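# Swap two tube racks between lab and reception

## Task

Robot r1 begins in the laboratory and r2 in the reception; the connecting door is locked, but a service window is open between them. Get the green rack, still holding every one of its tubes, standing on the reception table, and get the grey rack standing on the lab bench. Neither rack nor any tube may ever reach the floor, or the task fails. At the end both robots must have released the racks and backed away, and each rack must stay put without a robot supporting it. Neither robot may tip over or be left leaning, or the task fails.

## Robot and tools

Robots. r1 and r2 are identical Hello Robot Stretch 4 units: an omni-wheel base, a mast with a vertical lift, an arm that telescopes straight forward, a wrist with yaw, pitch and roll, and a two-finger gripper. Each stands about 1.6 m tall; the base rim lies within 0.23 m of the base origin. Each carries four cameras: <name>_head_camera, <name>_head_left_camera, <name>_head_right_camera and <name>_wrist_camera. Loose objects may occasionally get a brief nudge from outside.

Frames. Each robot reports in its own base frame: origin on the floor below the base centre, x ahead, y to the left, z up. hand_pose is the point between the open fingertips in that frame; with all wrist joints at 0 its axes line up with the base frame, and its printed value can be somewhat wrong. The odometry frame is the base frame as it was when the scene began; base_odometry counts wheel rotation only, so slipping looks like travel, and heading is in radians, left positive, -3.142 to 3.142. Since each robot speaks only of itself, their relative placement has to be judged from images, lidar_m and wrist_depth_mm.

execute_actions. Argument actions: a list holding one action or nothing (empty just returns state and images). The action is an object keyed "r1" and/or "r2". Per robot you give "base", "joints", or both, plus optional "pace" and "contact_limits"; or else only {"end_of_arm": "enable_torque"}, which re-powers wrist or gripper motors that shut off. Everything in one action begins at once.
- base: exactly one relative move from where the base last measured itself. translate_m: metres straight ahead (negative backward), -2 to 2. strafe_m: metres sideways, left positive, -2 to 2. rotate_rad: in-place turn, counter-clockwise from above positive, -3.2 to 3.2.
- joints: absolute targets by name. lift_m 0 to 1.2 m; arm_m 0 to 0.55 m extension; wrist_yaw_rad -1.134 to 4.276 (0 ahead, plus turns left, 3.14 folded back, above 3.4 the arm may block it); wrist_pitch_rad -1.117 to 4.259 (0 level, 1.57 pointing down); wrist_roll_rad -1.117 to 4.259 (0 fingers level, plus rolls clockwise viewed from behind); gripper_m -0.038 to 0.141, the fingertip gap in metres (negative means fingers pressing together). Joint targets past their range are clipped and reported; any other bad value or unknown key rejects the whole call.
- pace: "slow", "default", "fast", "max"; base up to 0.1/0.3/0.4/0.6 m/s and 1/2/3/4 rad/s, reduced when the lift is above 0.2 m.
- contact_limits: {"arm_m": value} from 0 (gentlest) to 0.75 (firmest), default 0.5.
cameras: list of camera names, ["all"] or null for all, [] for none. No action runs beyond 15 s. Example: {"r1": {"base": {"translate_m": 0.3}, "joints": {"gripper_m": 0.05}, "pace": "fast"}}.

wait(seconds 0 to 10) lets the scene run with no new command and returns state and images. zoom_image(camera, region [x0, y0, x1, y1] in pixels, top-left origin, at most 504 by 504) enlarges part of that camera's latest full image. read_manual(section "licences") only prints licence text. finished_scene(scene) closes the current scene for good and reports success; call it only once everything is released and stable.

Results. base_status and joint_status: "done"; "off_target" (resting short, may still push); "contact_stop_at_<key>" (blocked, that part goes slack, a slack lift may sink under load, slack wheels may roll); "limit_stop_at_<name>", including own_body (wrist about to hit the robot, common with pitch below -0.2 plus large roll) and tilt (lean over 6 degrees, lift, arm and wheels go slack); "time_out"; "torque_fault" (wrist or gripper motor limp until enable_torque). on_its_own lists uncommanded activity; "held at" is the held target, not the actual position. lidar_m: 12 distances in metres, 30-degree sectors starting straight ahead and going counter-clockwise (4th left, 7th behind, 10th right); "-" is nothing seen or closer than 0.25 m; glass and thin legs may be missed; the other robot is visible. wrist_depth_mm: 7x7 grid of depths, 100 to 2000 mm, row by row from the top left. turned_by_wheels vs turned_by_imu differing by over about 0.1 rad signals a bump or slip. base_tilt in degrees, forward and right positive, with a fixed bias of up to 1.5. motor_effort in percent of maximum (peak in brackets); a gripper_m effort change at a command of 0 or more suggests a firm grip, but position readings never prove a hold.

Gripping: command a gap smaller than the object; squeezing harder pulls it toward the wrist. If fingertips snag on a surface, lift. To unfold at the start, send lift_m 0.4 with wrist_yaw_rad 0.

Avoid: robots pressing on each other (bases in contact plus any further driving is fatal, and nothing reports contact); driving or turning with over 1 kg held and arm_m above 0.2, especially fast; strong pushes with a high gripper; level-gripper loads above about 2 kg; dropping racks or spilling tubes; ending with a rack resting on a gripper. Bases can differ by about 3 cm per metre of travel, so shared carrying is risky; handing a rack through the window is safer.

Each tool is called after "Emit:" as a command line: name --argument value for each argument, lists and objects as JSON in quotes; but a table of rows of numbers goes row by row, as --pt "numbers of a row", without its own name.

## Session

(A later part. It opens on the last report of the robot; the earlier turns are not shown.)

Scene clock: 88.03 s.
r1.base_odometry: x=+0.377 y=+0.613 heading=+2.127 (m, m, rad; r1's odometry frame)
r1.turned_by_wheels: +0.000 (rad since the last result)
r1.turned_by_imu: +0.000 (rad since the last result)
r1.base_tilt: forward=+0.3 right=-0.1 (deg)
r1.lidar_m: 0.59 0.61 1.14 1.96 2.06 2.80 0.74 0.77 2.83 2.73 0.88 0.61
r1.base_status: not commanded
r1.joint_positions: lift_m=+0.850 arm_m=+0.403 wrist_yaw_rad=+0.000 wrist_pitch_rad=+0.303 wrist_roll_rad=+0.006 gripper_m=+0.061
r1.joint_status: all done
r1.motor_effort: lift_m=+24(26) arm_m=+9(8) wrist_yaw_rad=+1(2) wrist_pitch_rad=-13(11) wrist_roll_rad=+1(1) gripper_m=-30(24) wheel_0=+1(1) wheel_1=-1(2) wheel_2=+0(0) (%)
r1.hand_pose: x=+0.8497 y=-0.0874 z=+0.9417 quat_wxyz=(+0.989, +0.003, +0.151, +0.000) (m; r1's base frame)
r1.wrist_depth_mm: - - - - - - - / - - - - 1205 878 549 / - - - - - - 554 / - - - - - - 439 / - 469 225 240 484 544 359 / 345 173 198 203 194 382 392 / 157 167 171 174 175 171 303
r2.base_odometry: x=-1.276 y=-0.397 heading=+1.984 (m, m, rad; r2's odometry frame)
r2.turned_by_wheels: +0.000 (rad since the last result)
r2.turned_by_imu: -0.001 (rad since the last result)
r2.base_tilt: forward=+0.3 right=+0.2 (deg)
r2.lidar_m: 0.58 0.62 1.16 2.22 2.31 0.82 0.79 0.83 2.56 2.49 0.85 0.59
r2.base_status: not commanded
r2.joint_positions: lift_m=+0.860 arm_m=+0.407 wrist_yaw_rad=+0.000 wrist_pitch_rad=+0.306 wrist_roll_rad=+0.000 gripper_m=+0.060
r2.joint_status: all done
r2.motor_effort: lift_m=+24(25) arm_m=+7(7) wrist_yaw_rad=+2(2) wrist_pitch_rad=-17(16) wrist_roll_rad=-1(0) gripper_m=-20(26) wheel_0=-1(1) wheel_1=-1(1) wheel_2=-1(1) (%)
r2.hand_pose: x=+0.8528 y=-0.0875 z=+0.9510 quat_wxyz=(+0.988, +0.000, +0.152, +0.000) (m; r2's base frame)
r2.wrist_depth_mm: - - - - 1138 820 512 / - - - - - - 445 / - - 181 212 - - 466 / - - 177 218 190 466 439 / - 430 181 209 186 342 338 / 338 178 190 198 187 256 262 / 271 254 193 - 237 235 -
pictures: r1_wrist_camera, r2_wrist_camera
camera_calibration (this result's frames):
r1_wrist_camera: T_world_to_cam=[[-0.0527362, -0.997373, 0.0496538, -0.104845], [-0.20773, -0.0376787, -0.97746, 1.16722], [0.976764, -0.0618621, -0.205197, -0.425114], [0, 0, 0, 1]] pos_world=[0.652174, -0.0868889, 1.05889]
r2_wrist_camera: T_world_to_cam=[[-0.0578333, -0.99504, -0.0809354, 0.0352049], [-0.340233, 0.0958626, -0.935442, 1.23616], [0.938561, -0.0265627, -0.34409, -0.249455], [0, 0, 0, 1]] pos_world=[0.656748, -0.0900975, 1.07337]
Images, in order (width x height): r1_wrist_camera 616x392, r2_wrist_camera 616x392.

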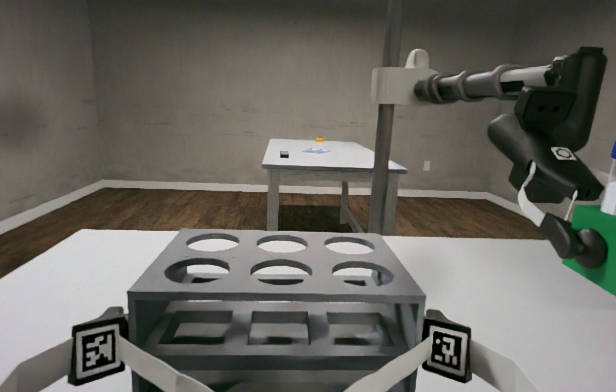

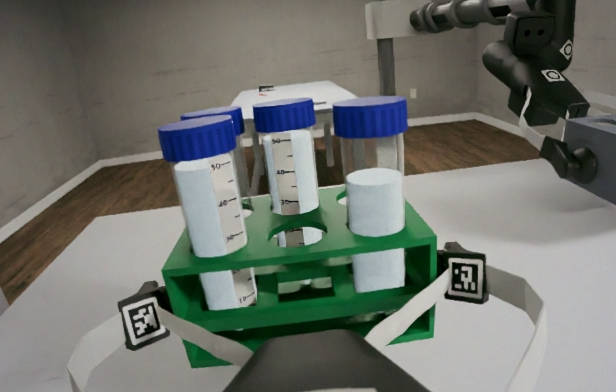

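Emit:
execute_actions --actions '[{"r1":{"joints":{"arm_m":0}},"r2":{"joints":{"arm_m":0}}}]' --cameras '[]'

Emit:
execute_actions --actions '[{"r1":{"base":{"rotate_rad":-2.85},"pace":"slow"},"r2":{"base":{"rotate_rad":-2.9},"pace":"slow"}}]' --cameras '["r1_head_camera","r2_head_camera"]'

Scene clock: 100.73 s.
r1.base_odometry: x=+0.377 y=+0.613 heading=+2.127 (m, m, rad; r1's odometry frame)
r1.turned_by_wheels: +0.000 (rad since the last result)
r1.turned_by_imu: -0.001 (rad since the last result)
r1.base_tilt: forward=+0.2 right=+0.0 (deg)
r1.lidar_m: 0.41 0.63 1.15 1.96 2.08 2.79 0.76 0.81 2.87 2.73 0.87 0.60
r1.base_status: not commanded
r1.joint_positions: lift_m=+0.850 arm_m=+0.002 wrist_yaw_rad=+0.000 wrist_pitch_rad=+0.304 wrist_roll_rad=+0.006 gripper_m=+0.061
r1.joint_status: all done
r1.motor_effort: lift_m=+23(23) arm_m=-9(8) wrist_yaw_rad=+2(0) wrist_pitch_rad=-13(10) wrist_roll_rad=+1(1) gripper_m=-26(21) wheel_0=+1(1) wheel_1=-2(2) wheel_2=+0(0) (%)
r1.hand_pose: x=+0.4485 y=-0.0874 z=+0.9416 quat_wxyz=(+0.988, +0.003, +0.151, -0.001) (m; r1's base frame)
r1.wrist_depth_mm: 525 - - - - - - / 539 - - - - - - / 564 707 - - 1618 - - / 585 654 798 831 878 931 946 / 597 484 225 240 492 544 559 / 387 174 198 203 195 418 424 / 157 167 171 174 176 171 715
r2.base_odometry: x=-1.276 y=-0.397 heading=+1.984 (m, m, rad; r2's odometry frame)
r2.turned_by_wheels: +0.000 (rad since the last result)
r2.turned_by_imu: -0.002 (rad since the last result)
r2.base_tilt: forward=+0.3 right=+0.2 (deg)
r2.lidar_m: 0.40 0.61 1.15 2.23 2.32 0.83 0.78 0.83 2.58 2.50 0.85 0.42
r2.base_status: not commanded
r2.joint_positions: lift_m=+0.860 arm_m=+0.001 wrist_yaw_rad=+0.000 wrist_pitch_rad=+0.306 wrist_roll_rad=+0.000 gripper_m=+0.060
r2.joint_status: all done
r2.motor_effort: lift_m=+24(24) arm_m=-7(7) wrist_yaw_rad=+2(2) wrist_pitch_rad=-17(19) wrist_roll_rad=-2(1) gripper_m=-21(25) wheel_0=-1(1) wheel_1=-1(1) wheel_2=-1(1) (%)
r2.hand_pose: x=+0.4472 y=-0.0875 z=+0.9509 quat_wxyz=(+0.988, +0.000, +0.152, +0.000) (m; r2's base frame)
r2.wrist_depth_mm: 512 - - - 1464 - - / 521 - - - 1537 - - / 549 661 181 211 640 707 668 / 580 591 177 218 190 477 449 / 609 436 182 211 186 407 707 / 647 178 189 198 187 732 750 / 691 699 193 - 759 778 -
pictures: none
No camera images: the call's "cameras" was empty. Leave "cameras" out to get every camera's image.

Scene clock: 104.93 s.
r1.base_odometry: x=+0.377 y=+0.613 heading=-0.723 (m, m, rad; r1's odometry frame)
r1.turned_by_wheels: -2.850 (rad since the last result)
r1.turned_by_imu: -2.869 (rad since the last result)
r1.base_tilt: forward=+0.2 right=+0.0 (deg)
r1.lidar_m: 0.43 0.88 2.74 1.67 0.72 0.59 0.59 0.96 1.64 1.95 2.30 3.45
r1.base_status: done
r1.joint_positions: lift_m=+0.850 arm_m=+0.002 wrist_yaw_rad=+0.000 wrist_pitch_rad=+0.304 wrist_roll_rad=+0.006 gripper_m=+0.061
r1.joint_status: not commanded
r1.motor_effort: lift_m=+23(23) arm_m=-9(9) wrist_yaw_rad=+0(1) wrist_pitch_rad=-12(11) wrist_roll_rad=+1(0) gripper_m=-23(27) wheel_0=+2(4) wheel_1=+0(4) wheel_2=+0(3) (%)
r1.hand_pose: x=+0.4485 y=-0.0874 z=+0.9416 quat_wxyz=(+0.988, +0.003, +0.151, +0.000) (m; r1's base frame)
r1.wrist_depth_mm: - - - - - - - / - - - - - - - / - - - - - - - / - 1430 1281 1336 - - - / 741 759 226 239 - - - / 788 174 198 204 194 - - / 157 167 171 173 176 170 1756
r2.base_odometry: x=-1.276 y=-0.397 heading=-0.916 (m, m, rad; r2's odometry frame)
r2.turned_by_wheels: -2.900 (rad since the last result)
r2.turned_by_imu: -2.930 (rad since the last result)
r2.base_tilt: forward=+0.3 right=+0.3 (deg)
r2.lidar_m: 0.39 0.92 2.47 1.59 0.70 0.57 0.58 0.96 1.68 2.23 2.62 0.43
r2.base_status: done
r2.joint_positions: lift_m=+0.860 arm_m=+0.001 wrist_yaw_rad=+0.000 wrist_pitch_rad=+0.306 wrist_roll_rad=+0.000 gripper_m=+0.060
r2.joint_status: not commanded
r2.motor_effort: lift_m=+24(24) arm_m=-7(7) wrist_yaw_rad=+2(1) wrist_pitch_rad=-18(18) wrist_roll_rad=-1(1) gripper_m=-21(23) wheel_0=-1(4) wheel_1=+0(4) wheel_2=+1(3) (%)
r2.hand_pose: x=+0.4472 y=-0.0874 z=+0.9509 quat_wxyz=(+0.988, +0.000, +0.152, +0.000) (m; r2's base frame)
r2.wrist_depth_mm: - - - - - - - / - - - - - - - / - - 178 212 1042 - - / - - 177 220 190 798 - / - 750 182 209 186 569 1756 / 1808 178 190 198 188 647 1464 / 1464 1366 193 - 1308 1042 -
pictures: r1_head_camera, r2_head_camera
Images, in order (width x height): r1_head_camera 420x560, r2_head_camera 420x560.

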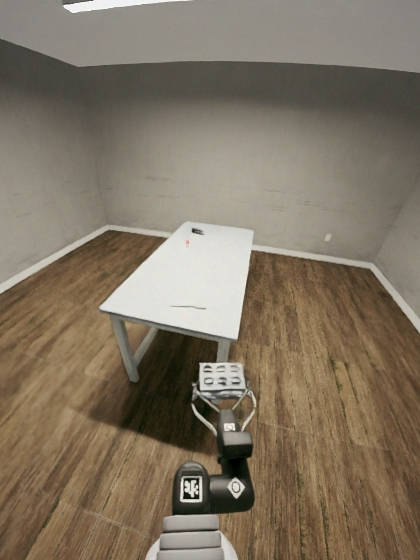

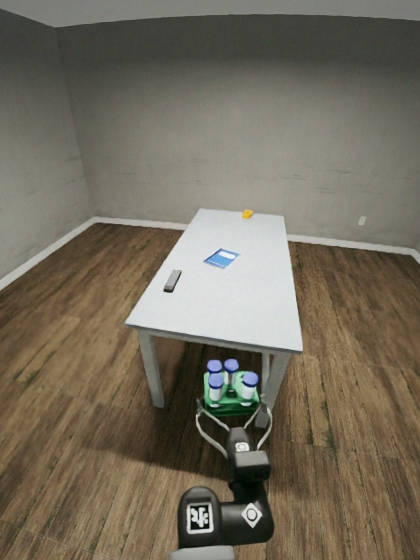

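Emit:
execute_actions --actions '[{"r1":{"base":{"translate_m":0.3},"joints":{"arm_m":0.47,"lift_m":0.76,"wrist_yaw_rad":-0.15}},"r2":{"base":{"translate_m":0.2},"joints":{"arm_m":0.45,"lift_m":0.77}}}]' --cameras '["r1_head_camera","r2_head_camera"]'

Scene clock: 110.37 s.
r1.base_odometry: x=+0.602 y=+0.415 heading=-0.723 (m, m, rad; r1's odometry frame)
r1.turned_by_wheels: +0.000 (rad since the last result)
r1.turned_by_imu: -0.002 (rad since the last result)
r1.base_tilt: forward=+0.2 right=+0.1 (deg)
r1.lidar_m: 0.49 0.57 2.65 2.27 1.04 0.88 0.88 1.31 2.03 2.03 2.38 0.46
r1.base_status: done
r1.joint_positions: lift_m=+0.760 arm_m=+0.469 wrist_yaw_rad=-0.150 wrist_pitch_rad=+0.303 wrist_roll_rad=+0.006 gripper_m=+0.061
r1.joint_status: all done
r1.motor_effort: lift_m=+16(23) arm_m=+8(10) wrist_yaw_rad=+0(4) wrist_pitch_rad=-11(13) wrist_roll_rad=+0(0) gripper_m=-27(26) wheel_0=+0(5) wheel_1=+0(1) wheel_2=+0(9) (%)
r1.hand_pose: x=+0.8986 y=-0.1275 z=+0.8523 quat_wxyz=(+0.986, +0.014, +0.150, -0.074) (m; r1's base frame)
r1.wrist_depth_mm: - - - - - - - / - - - - - - - / - - - - - - - / 798 820 878 891 1281 - - / 517 525 225 239 535 - - / 382 174 198 204 193 1863 - / 157 167 171 174 177 171 1537
r2.base_odometry: x=-1.154 y=-0.556 heading=-0.916 (m, m, rad; r2's odometry frame)
r2.turned_by_wheels: +0.000 (rad since the last result)
r2.turned_by_imu: -0.003 (rad since the last result)
r2.base_tilt: forward=+0.3 right=+0.2 (deg)
r2.lidar_m: 0.60 0.72 2.46 2.01 0.92 0.76 0.78 1.17 2.03 2.27 2.64 0.60
r2.base_status: done
r2.joint_positions: lift_m=+0.770 arm_m=+0.449 wrist_yaw_rad=+0.000 wrist_pitch_rad=+0.306 wrist_roll_rad=+0.000 gripper_m=+0.060
r2.joint_status: all done
r2.motor_effort: lift_m=+17(22) arm_m=+7(8) wrist_yaw_rad=+1(0) wrist_pitch_rad=-18(19) wrist_roll_rad=-1(3) gripper_m=-24(22) wheel_0=+0(2) wheel_1=+1(3) wheel_2=+1(10) (%)
r2.hand_pose: x=+0.8948 y=-0.0874 z=+0.8616 quat_wxyz=(+0.988, +0.000, +0.152, +0.000) (m; r2's base frame)
r2.wrist_depth_mm: - - - - - - - / - - - - - - - / - - 178 213 732 768 741 / - - 176 218 189 517 484 / - 455 181 211 186 375 370 / 370 178 190 198 187 281 287 / 274 281 193 - 262 258 -
pictures: r1_head_camera, r2_head_camera
Images, in order (width x height): r1_head_camera 420x560, r2_head_camera 420x560.

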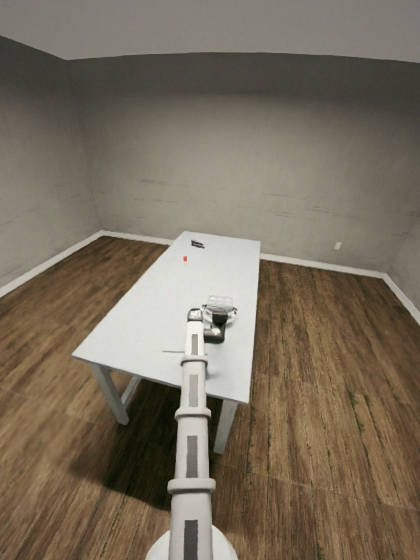

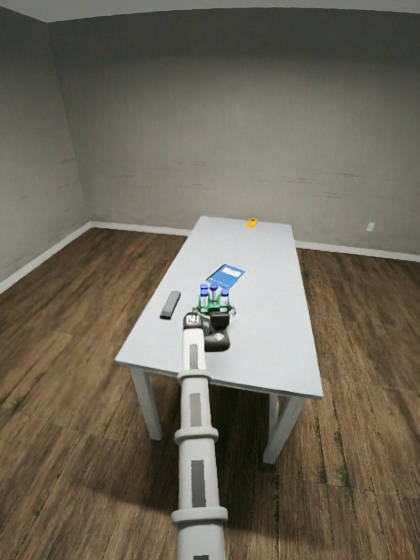

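Emit:
execute_actions --actions '[{"r1":{"joints":{"wrist_yaw_rad":0.0,"lift_m":0.72},"pace":"slow"},"r2":{"joints":{"arm_m":0.41,"lift_m":0.73},"pace":"slow"}}]' --cameras '[]'

Emit:
execute_actions --actions '[{"r1":{"joints":{"lift_m":0.696},"pace":"slow"},"r2":{"joints":{"lift_m":0.708},"pace":"slow"}}]' --cameras '[]'

Emit:
execute_actions --actions '[{"r1":{"joints":{"gripper_m":0.141}},"r2":{"joints":{"gripper_m":0.141}}}]' --cameras '["r1_wrist_camera","r2_wrist_camera","r1_head_camera"]'

Scene clock: 113.87 s.
r1.base_odometry: x=+0.602 y=+0.415 heading=-0.723 (m, m, rad; r1's odometry frame)
r1.turned_by_wheels: +0.000 (rad since the last result)
r1.turned_by_imu: -0.001 (rad since the last result)
r1.base_tilt: forward=+0.3 right=-0.1 (deg)
r1.lidar_m: 0.46 0.55 2.65 2.20 1.05 0.89 0.90 1.26 2.05 2.03 2.42 0.48
r1.base_status: not commanded
r1.joint_positions: lift_m=+0.720 arm_m=+0.469 wrist_yaw_rad=+0.000 wrist_pitch_rad=+0.303 wrist_roll_rad=+0.006 gripper_m=+0.061
r1.joint_status: all done
r1.motor_effort: lift_m=+15(15) arm_m=+8(8) wrist_yaw_rad=+2(3) wrist_pitch_rad=-12(13) wrist_roll_rad=+0(1) gripper_m=-24(25) wheel_0=+0(0) wheel_1=+0(0) wheel_2=+0(0) (%)
r1.hand_pose: x=+0.9147 y=-0.0876 z=+0.8123 quat_wxyz=(+0.989, +0.003, +0.151, -0.001) (m; r1's base frame)
r1.wrist_depth_mm: - - - - - - - / - - - - - - - / - - - - - - - / 647 661 691 732 768 - - / 413 424 224 240 433 473 - / 306 174 198 202 194 338 368 / 157 167 171 174 176 170 270
r2.base_odometry: x=-1.154 y=-0.556 heading=-0.916 (m, m, rad; r2's odometry frame)
r2.turned_by_wheels: +0.000 (rad since the last result)
r2.turned_by_imu: -0.001 (rad since the last result)
r2.base_tilt: forward=+0.3 right=+0.2 (deg)
r2.lidar_m: 0.59 0.72 2.45 1.99 0.94 0.77 0.78 1.18 2.03 2.28 2.63 0.59
r2.base_status: not commanded
r2.joint_positions: lift_m=+0.730 arm_m=+0.411 wrist_yaw_rad=+0.000 wrist_pitch_rad=+0.306 wrist_roll_rad=+0.000 gripper_m=+0.060
r2.joint_status: all done
r2.motor_effort: lift_m=+17(16) arm_m=-7(8) wrist_yaw_rad=+0(1) wrist_pitch_rad=-18(18) wrist_roll_rad=+1(1) gripper_m=-19(25) wheel_0=+0(0) wheel_1=+1(1) wheel_2=+1(1) (%)
r2.hand_pose: x=+0.8573 y=-0.0874 z=+0.8216 quat_wxyz=(+0.988, +0.000, +0.152, +0.000) (m; r2's base frame)
r2.wrist_depth_mm: - - - - - - - / - - - - - - - / - - 178 213 585 627 591 / - 585 176 220 190 418 397 / 402 362 182 209 186 304 300 / 294 177 190 198 187 228 238 / 243 227 192 - 212 211 -
pictures: none
No camera images: the call's "cameras" was empty. Leave "cameras" out to get every camera's image.

Scene clock: 114.83 s.
r1.base_odometry: x=+0.602 y=+0.415 heading=-0.723 (m, m, rad; r1's odometry frame)
r1.turned_by_wheels: +0.000 (rad since the last result)
r1.turned_by_imu: +0.000 (rad since the last result)
r1.base_tilt: forward=+0.3 right=-0.1 (deg)
r1.lidar_m: 0.47 0.56 2.63 2.24 1.03 0.88 0.89 1.29 2.03 2.04 2.39 0.45
r1.base_status: not commanded
r1.joint_positions: lift_m=+0.696 arm_m=+0.469 wrist_yaw_rad=+0.000 wrist_pitch_rad=+0.303 wrist_roll_rad=+0.006 gripper_m=+0.061
r1.joint_status: all done
r1.motor_effort: lift_m=+15(16) arm_m=+8(8) wrist_yaw_rad=+1(2) wrist_pitch_rad=-10(11) wrist_roll_rad=+0(1) gripper_m=-25(23) wheel_0=+0(0) wheel_1=+0(0) wheel_2=+0(0) (%)
r1.hand_pose: x=+0.9147 y=-0.0876 z=+0.7883 quat_wxyz=(+0.989, +0.003, +0.151, -0.001) (m; r1's base frame)
r1.wrist_depth_mm: - - - - - - - / - - - - - - - / - - - - - - - / 549 569 597 621 654 798 - / 355 359 225 239 368 407 - / 263 174 197 203 194 290 298 / 156 168 170 174 176 171 229
r2.base_odometry: x=-1.154 y=-0.556 heading=-0.916 (m, m, rad; r2's odometry frame)
r2.turned_by_wheels: +0.000 (rad since the last result)
r2.turned_by_imu: +0.000 (rad since the last result)
r2.base_tilt: forward=+0.3 right=+0.3 (deg)
r2.lidar_m: 0.59 0.70 2.43 2.00 0.92 0.77 0.79 1.18 2.03 2.28 2.64 0.60
r2.base_status: not commanded
r2.joint_positions: lift_m=+0.708 arm_m=+0.411 wrist_yaw_rad=+0.000 wrist_pitch_rad=+0.306 wrist_roll_rad=+0.000 gripper_m=+0.060
r2.joint_status: all done
r2.motor_effort: lift_m=+16(17) arm_m=-7(7) wrist_yaw_rad=+1(1) wrist_pitch_rad=-15(17) wrist_roll_rad=-1(0) gripper_m=-22(27) wheel_0=+0(0) wheel_1=+1(2) wheel_2=+1(1) (%)
r2.hand_pose: x=+0.8573 y=-0.0874 z=+0.7996 quat_wxyz=(+0.988, +0.000, +0.152, +0.000) (m; r2's base frame)
r2.wrist_depth_mm: - - - - - - - / - - - - 1255 1118 - / - - 178 212 521 539 512 / - 439 176 219 189 362 351 / 304 332 181 210 186 267 263 / 263 178 190 199 188 199 209 / 213 198 192 - 192 183 -
pictures: none
No camera images: the call's "cameras" was empty. Leave "cameras" out to get every camera's image.

Scene clock: 116.67 s.
r1.base_odometry: x=+0.602 y=+0.415 heading=-0.723 (m, m, rad; r1's odometry frame)
r1.turned_by_wheels: +0.000 (rad since the last result)
r1.turned_by_imu: +0.000 (rad since the last result)
r1.base_tilt: forward=+0.3 right=-0.1 (deg)
r1.lidar_m: 0.45 0.57 2.65 2.26 1.03 0.90 0.89 1.31 2.02 2.04 2.38 0.50
r1.base_status: not commanded
r1.joint_positions: lift_m=+0.696 arm_m=+0.469 wrist_yaw_rad=+0.000 wrist_pitch_rad=+0.302 wrist_roll_rad=+0.006 gripper_m=+0.141
r1.joint_status: all done
r1.motor_effort: lift_m=+15(15) arm_m=+8(8) wrist_yaw_rad=+1(2) wrist_pitch_rad=-7(11) wrist_roll_rad=+1(0) gripper_m=+0(27) wheel_0=-1(0) wheel_1=+0(0) wheel_2=+0(0) (%)
r1.hand_pose: x=+0.9148 y=-0.0876 z=+0.7888 quat_wxyz=(+0.989, +0.003, +0.150, -0.001) (m; r1's base frame)
r1.wrist_depth_mm: - - - - - - - / - - - - - - - / - - - - - - - / 549 569 609 640 668 798 - / 357 364 233 264 373 413 - / 265 200 225 220 212 293 303 / 209 194 189 191 201 218 231
r2.base_odometry: x=-1.154 y=-0.556 heading=-0.916 (m, m, rad; r2's odometry frame)
r2.turned_by_wheels: +0.000 (rad since the last result)
r2.turned_by_imu: -0.001 (rad since the last result)
r2.base_tilt: forward=+0.3 right=+0.2 (deg)
r2.lidar_m: 0.60 0.71 2.44 1.99 0.93 0.78 0.79 1.16 2.04 2.28 2.63 0.61
r2.base_status: not commanded
r2.joint_positions: lift_m=+0.708 arm_m=+0.411 wrist_yaw_rad=+0.000 wrist_pitch_rad=+0.303 wrist_roll_rad=+0.000 gripper_m=+0.141
r2.joint_status: all done
r2.motor_effort: lift_m=+16(16) arm_m=-7(7) wrist_yaw_rad=+1(1) wrist_pitch_rad=-10(16) wrist_roll_rad=-2(1) gripper_m=+2(21) wheel_0=+0(1) wheel_1=+1(2) wheel_2=+1(1) (%)
r2.hand_pose: x=+0.8575 y=-0.0874 z=+0.8004 quat_wxyz=(+0.989, +0.000, +0.151, +0.000) (m; r2's base frame)
r2.wrist_depth_mm: - - - - - - - / - - - - 1281 1229 - / - - 195 226 496 559 530 / - 473 197 236 228 373 357 / 310 336 204 239 210 253 267 / 267 209 211 207 216 213 217 / 220 209 211 - 197 186 -
pictures: r1_head_camera, r1_wrist_camera, r2_wrist_camera
camera_calibration (this result's frames):
r1_wrist_camera: T_world_to_cam=[[-0.0533035, -0.997347, 0.049576, -0.0933709], [-0.206145, -0.0375868, -0.977799, 1.03015], [0.977069, -0.0623399, -0.203594, -0.521711], [0, 0, 0, 1]] pos_world=[0.71713, -0.0869265, 0.905692]
r2_wrist_camera: T_world_to_cam=[[-0.0571787, -0.995065, -0.0810943, 0.0229712], [-0.337554, 0.0957122, -0.936428, 1.0954], [0.939568, -0.02617, -0.341361, -0.308694], [0, 0, 0, 1]] pos_world=[0.661109, -0.0900639, 0.922249]
Images, in order (width x height): r1_head_camera 420x560, r1_wrist_camera 616x392, r2_wrist_camera 616x392.

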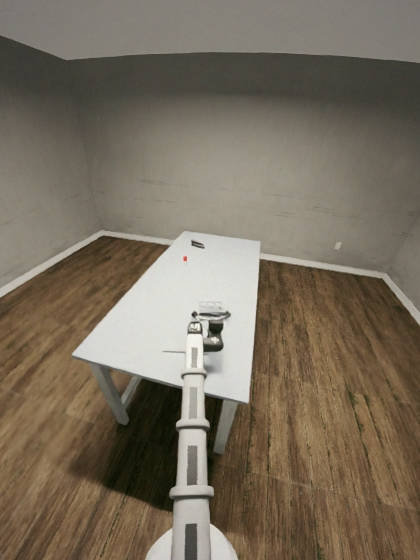

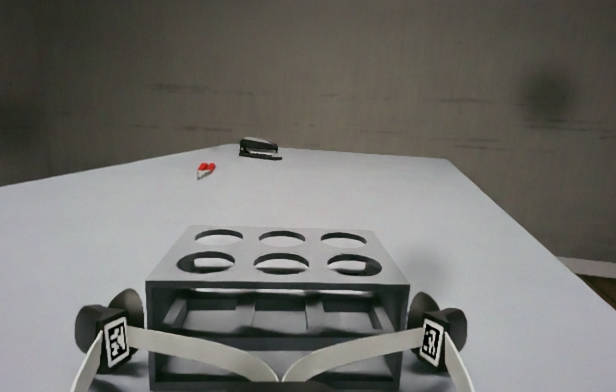

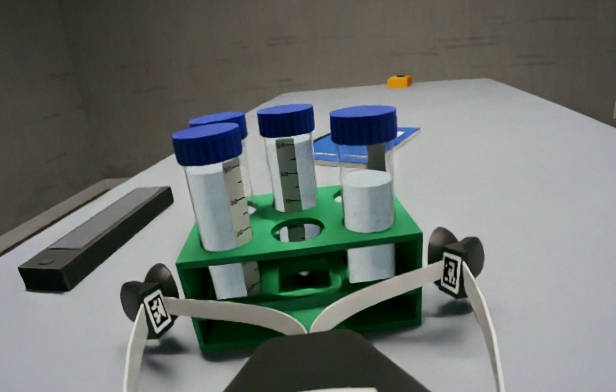

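Emit:
execute_actions --actions '[{"r1":{"joints":{"arm_m":0,"lift_m":0.76},"base":{"translate_m":-0.1}},"r2":{"joints":{"arm_m":0}}}]' --cameras '["r1_wrist_camera","r2_wrist_camera"]'

Scene clock: 119.90 s.
r1.base_odometry: x=+0.527 y=+0.481 heading=-0.723 (m, m, rad; r1's odometry frame)
r1.turned_by_wheels: +0.000 (rad since the last result)
r1.turned_by_imu: +0.000 (rad since the last result)
r1.base_tilt: forward=+0.3 right=-0.1 (deg)
r1.lidar_m: 0.56 0.68 2.67 2.06 0.92 0.75 0.78 1.15 1.99 2.00 2.36 0.57
r1.base_status: done
r1.joint_positions: lift_m=+0.760 arm_m=+0.002 wrist_yaw_rad=+0.000 wrist_pitch_rad=+0.302 wrist_roll_rad=+0.006 gripper_m=+0.141
r1.joint_status: all done
r1.motor_effort: lift_m=+23(25) arm_m=-9(9) wrist_yaw_rad=+0(2) wrist_pitch_rad=-7(7) wrist_roll_rad=+0(0) gripper_m=+4(0) wheel_0=+1(4) wheel_1=+0(4) wheel_2=+0(7) (%)
r1.hand_pose: x=+0.4487 y=-0.0874 z=+0.8520 quat_wxyz=(+0.989, +0.003, +0.151, -0.001) (m; r1's base frame)
r1.wrist_depth_mm: - - - - - - - / - - - - - - - / - - - - - - - / 831 854 878 798 1308 - - / 525 535 549 559 699 - - / 484 413 410 410 413 - - / 1499 1098 430 379 410 1464 1618
r2.base_odometry: x=-1.154 y=-0.556 heading=-0.916 (m, m, rad; r2's odometry frame)
r2.turned_by_wheels: +0.000 (rad since the last result)
r2.turned_by_imu: -0.001 (rad since the last result)
r2.base_tilt: forward=+0.3 right=+0.2 (deg)
r2.lidar_m: 0.59 0.72 2.44 2.03 0.91 0.78 0.78 1.18 2.03 2.28 2.65 0.60
r2.base_status: not commanded
r2.joint_positions: lift_m=+0.708 arm_m=+0.001 wrist_yaw_rad=+0.000 wrist_pitch_rad=+0.302 wrist_roll_rad=+0.000 gripper_m=+0.141
r2.joint_status: all done
r2.motor_effort: lift_m=+16(16) arm_m=-7(7) wrist_yaw_rad=+2(1) wrist_pitch_rad=-7(7) wrist_roll_rad=+0(0) gripper_m=-3(0) wheel_0=+1(1) wheel_1=+1(1) wheel_2=+1(1) (%)
r2.hand_pose: x=+0.4475 y=-0.0874 z=+0.8005 quat_wxyz=(+0.989, +0.000, +0.151, +0.000) (m; r2's base frame)
r2.wrist_depth_mm: - - - - - - - / - - - 1537 1430 - - / - - 699 597 634 569 - / 591 508 462 433 404 379 359 / 517 477 462 436 413 357 384 / 1499 209 1397 1430 1281 1255 413 / 1281 609 1281 - 1182 1078 433
pictures: r1_wrist_camera, r2_wrist_camera
camera_calibration (this result's frames):
r1_wrist_camera: T_world_to_cam=[[-0.0528642, -0.997369, 0.0496029, -0.121464], [-0.206628, -0.0376724, -0.977694, 0.996006], [0.97699, -0.0619344, -0.204093, -0.0528329], [0, 0, 0, 1]] pos_world=[0.250999, -0.0868943, 0.969032]
r2_wrist_camera: T_world_to_cam=[[-0.0574344, -0.995048, -0.0811185, -0.0004059], [-0.337131, 0.0958105, -0.93657, 0.95706], [0.939704, -0.0264437, -0.340965, 0.076142], [0, 0, 0, 1]] pos_world=[0.251081, -0.0900869, 0.922283]
Images, in order (width x height): r1_wrist_camera 616x392, r2_wrist_camera 616x392.

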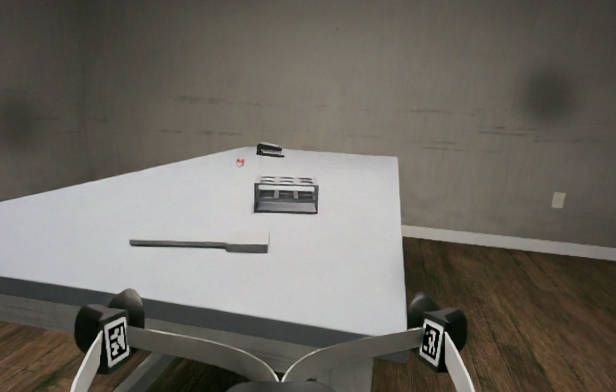

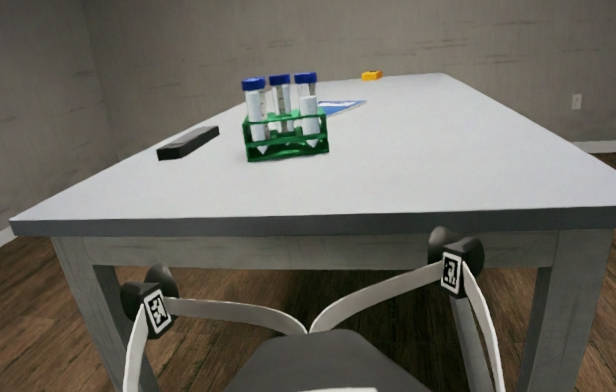

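Emit:
finished_scene --scene 2

The scene is finished: the task was done.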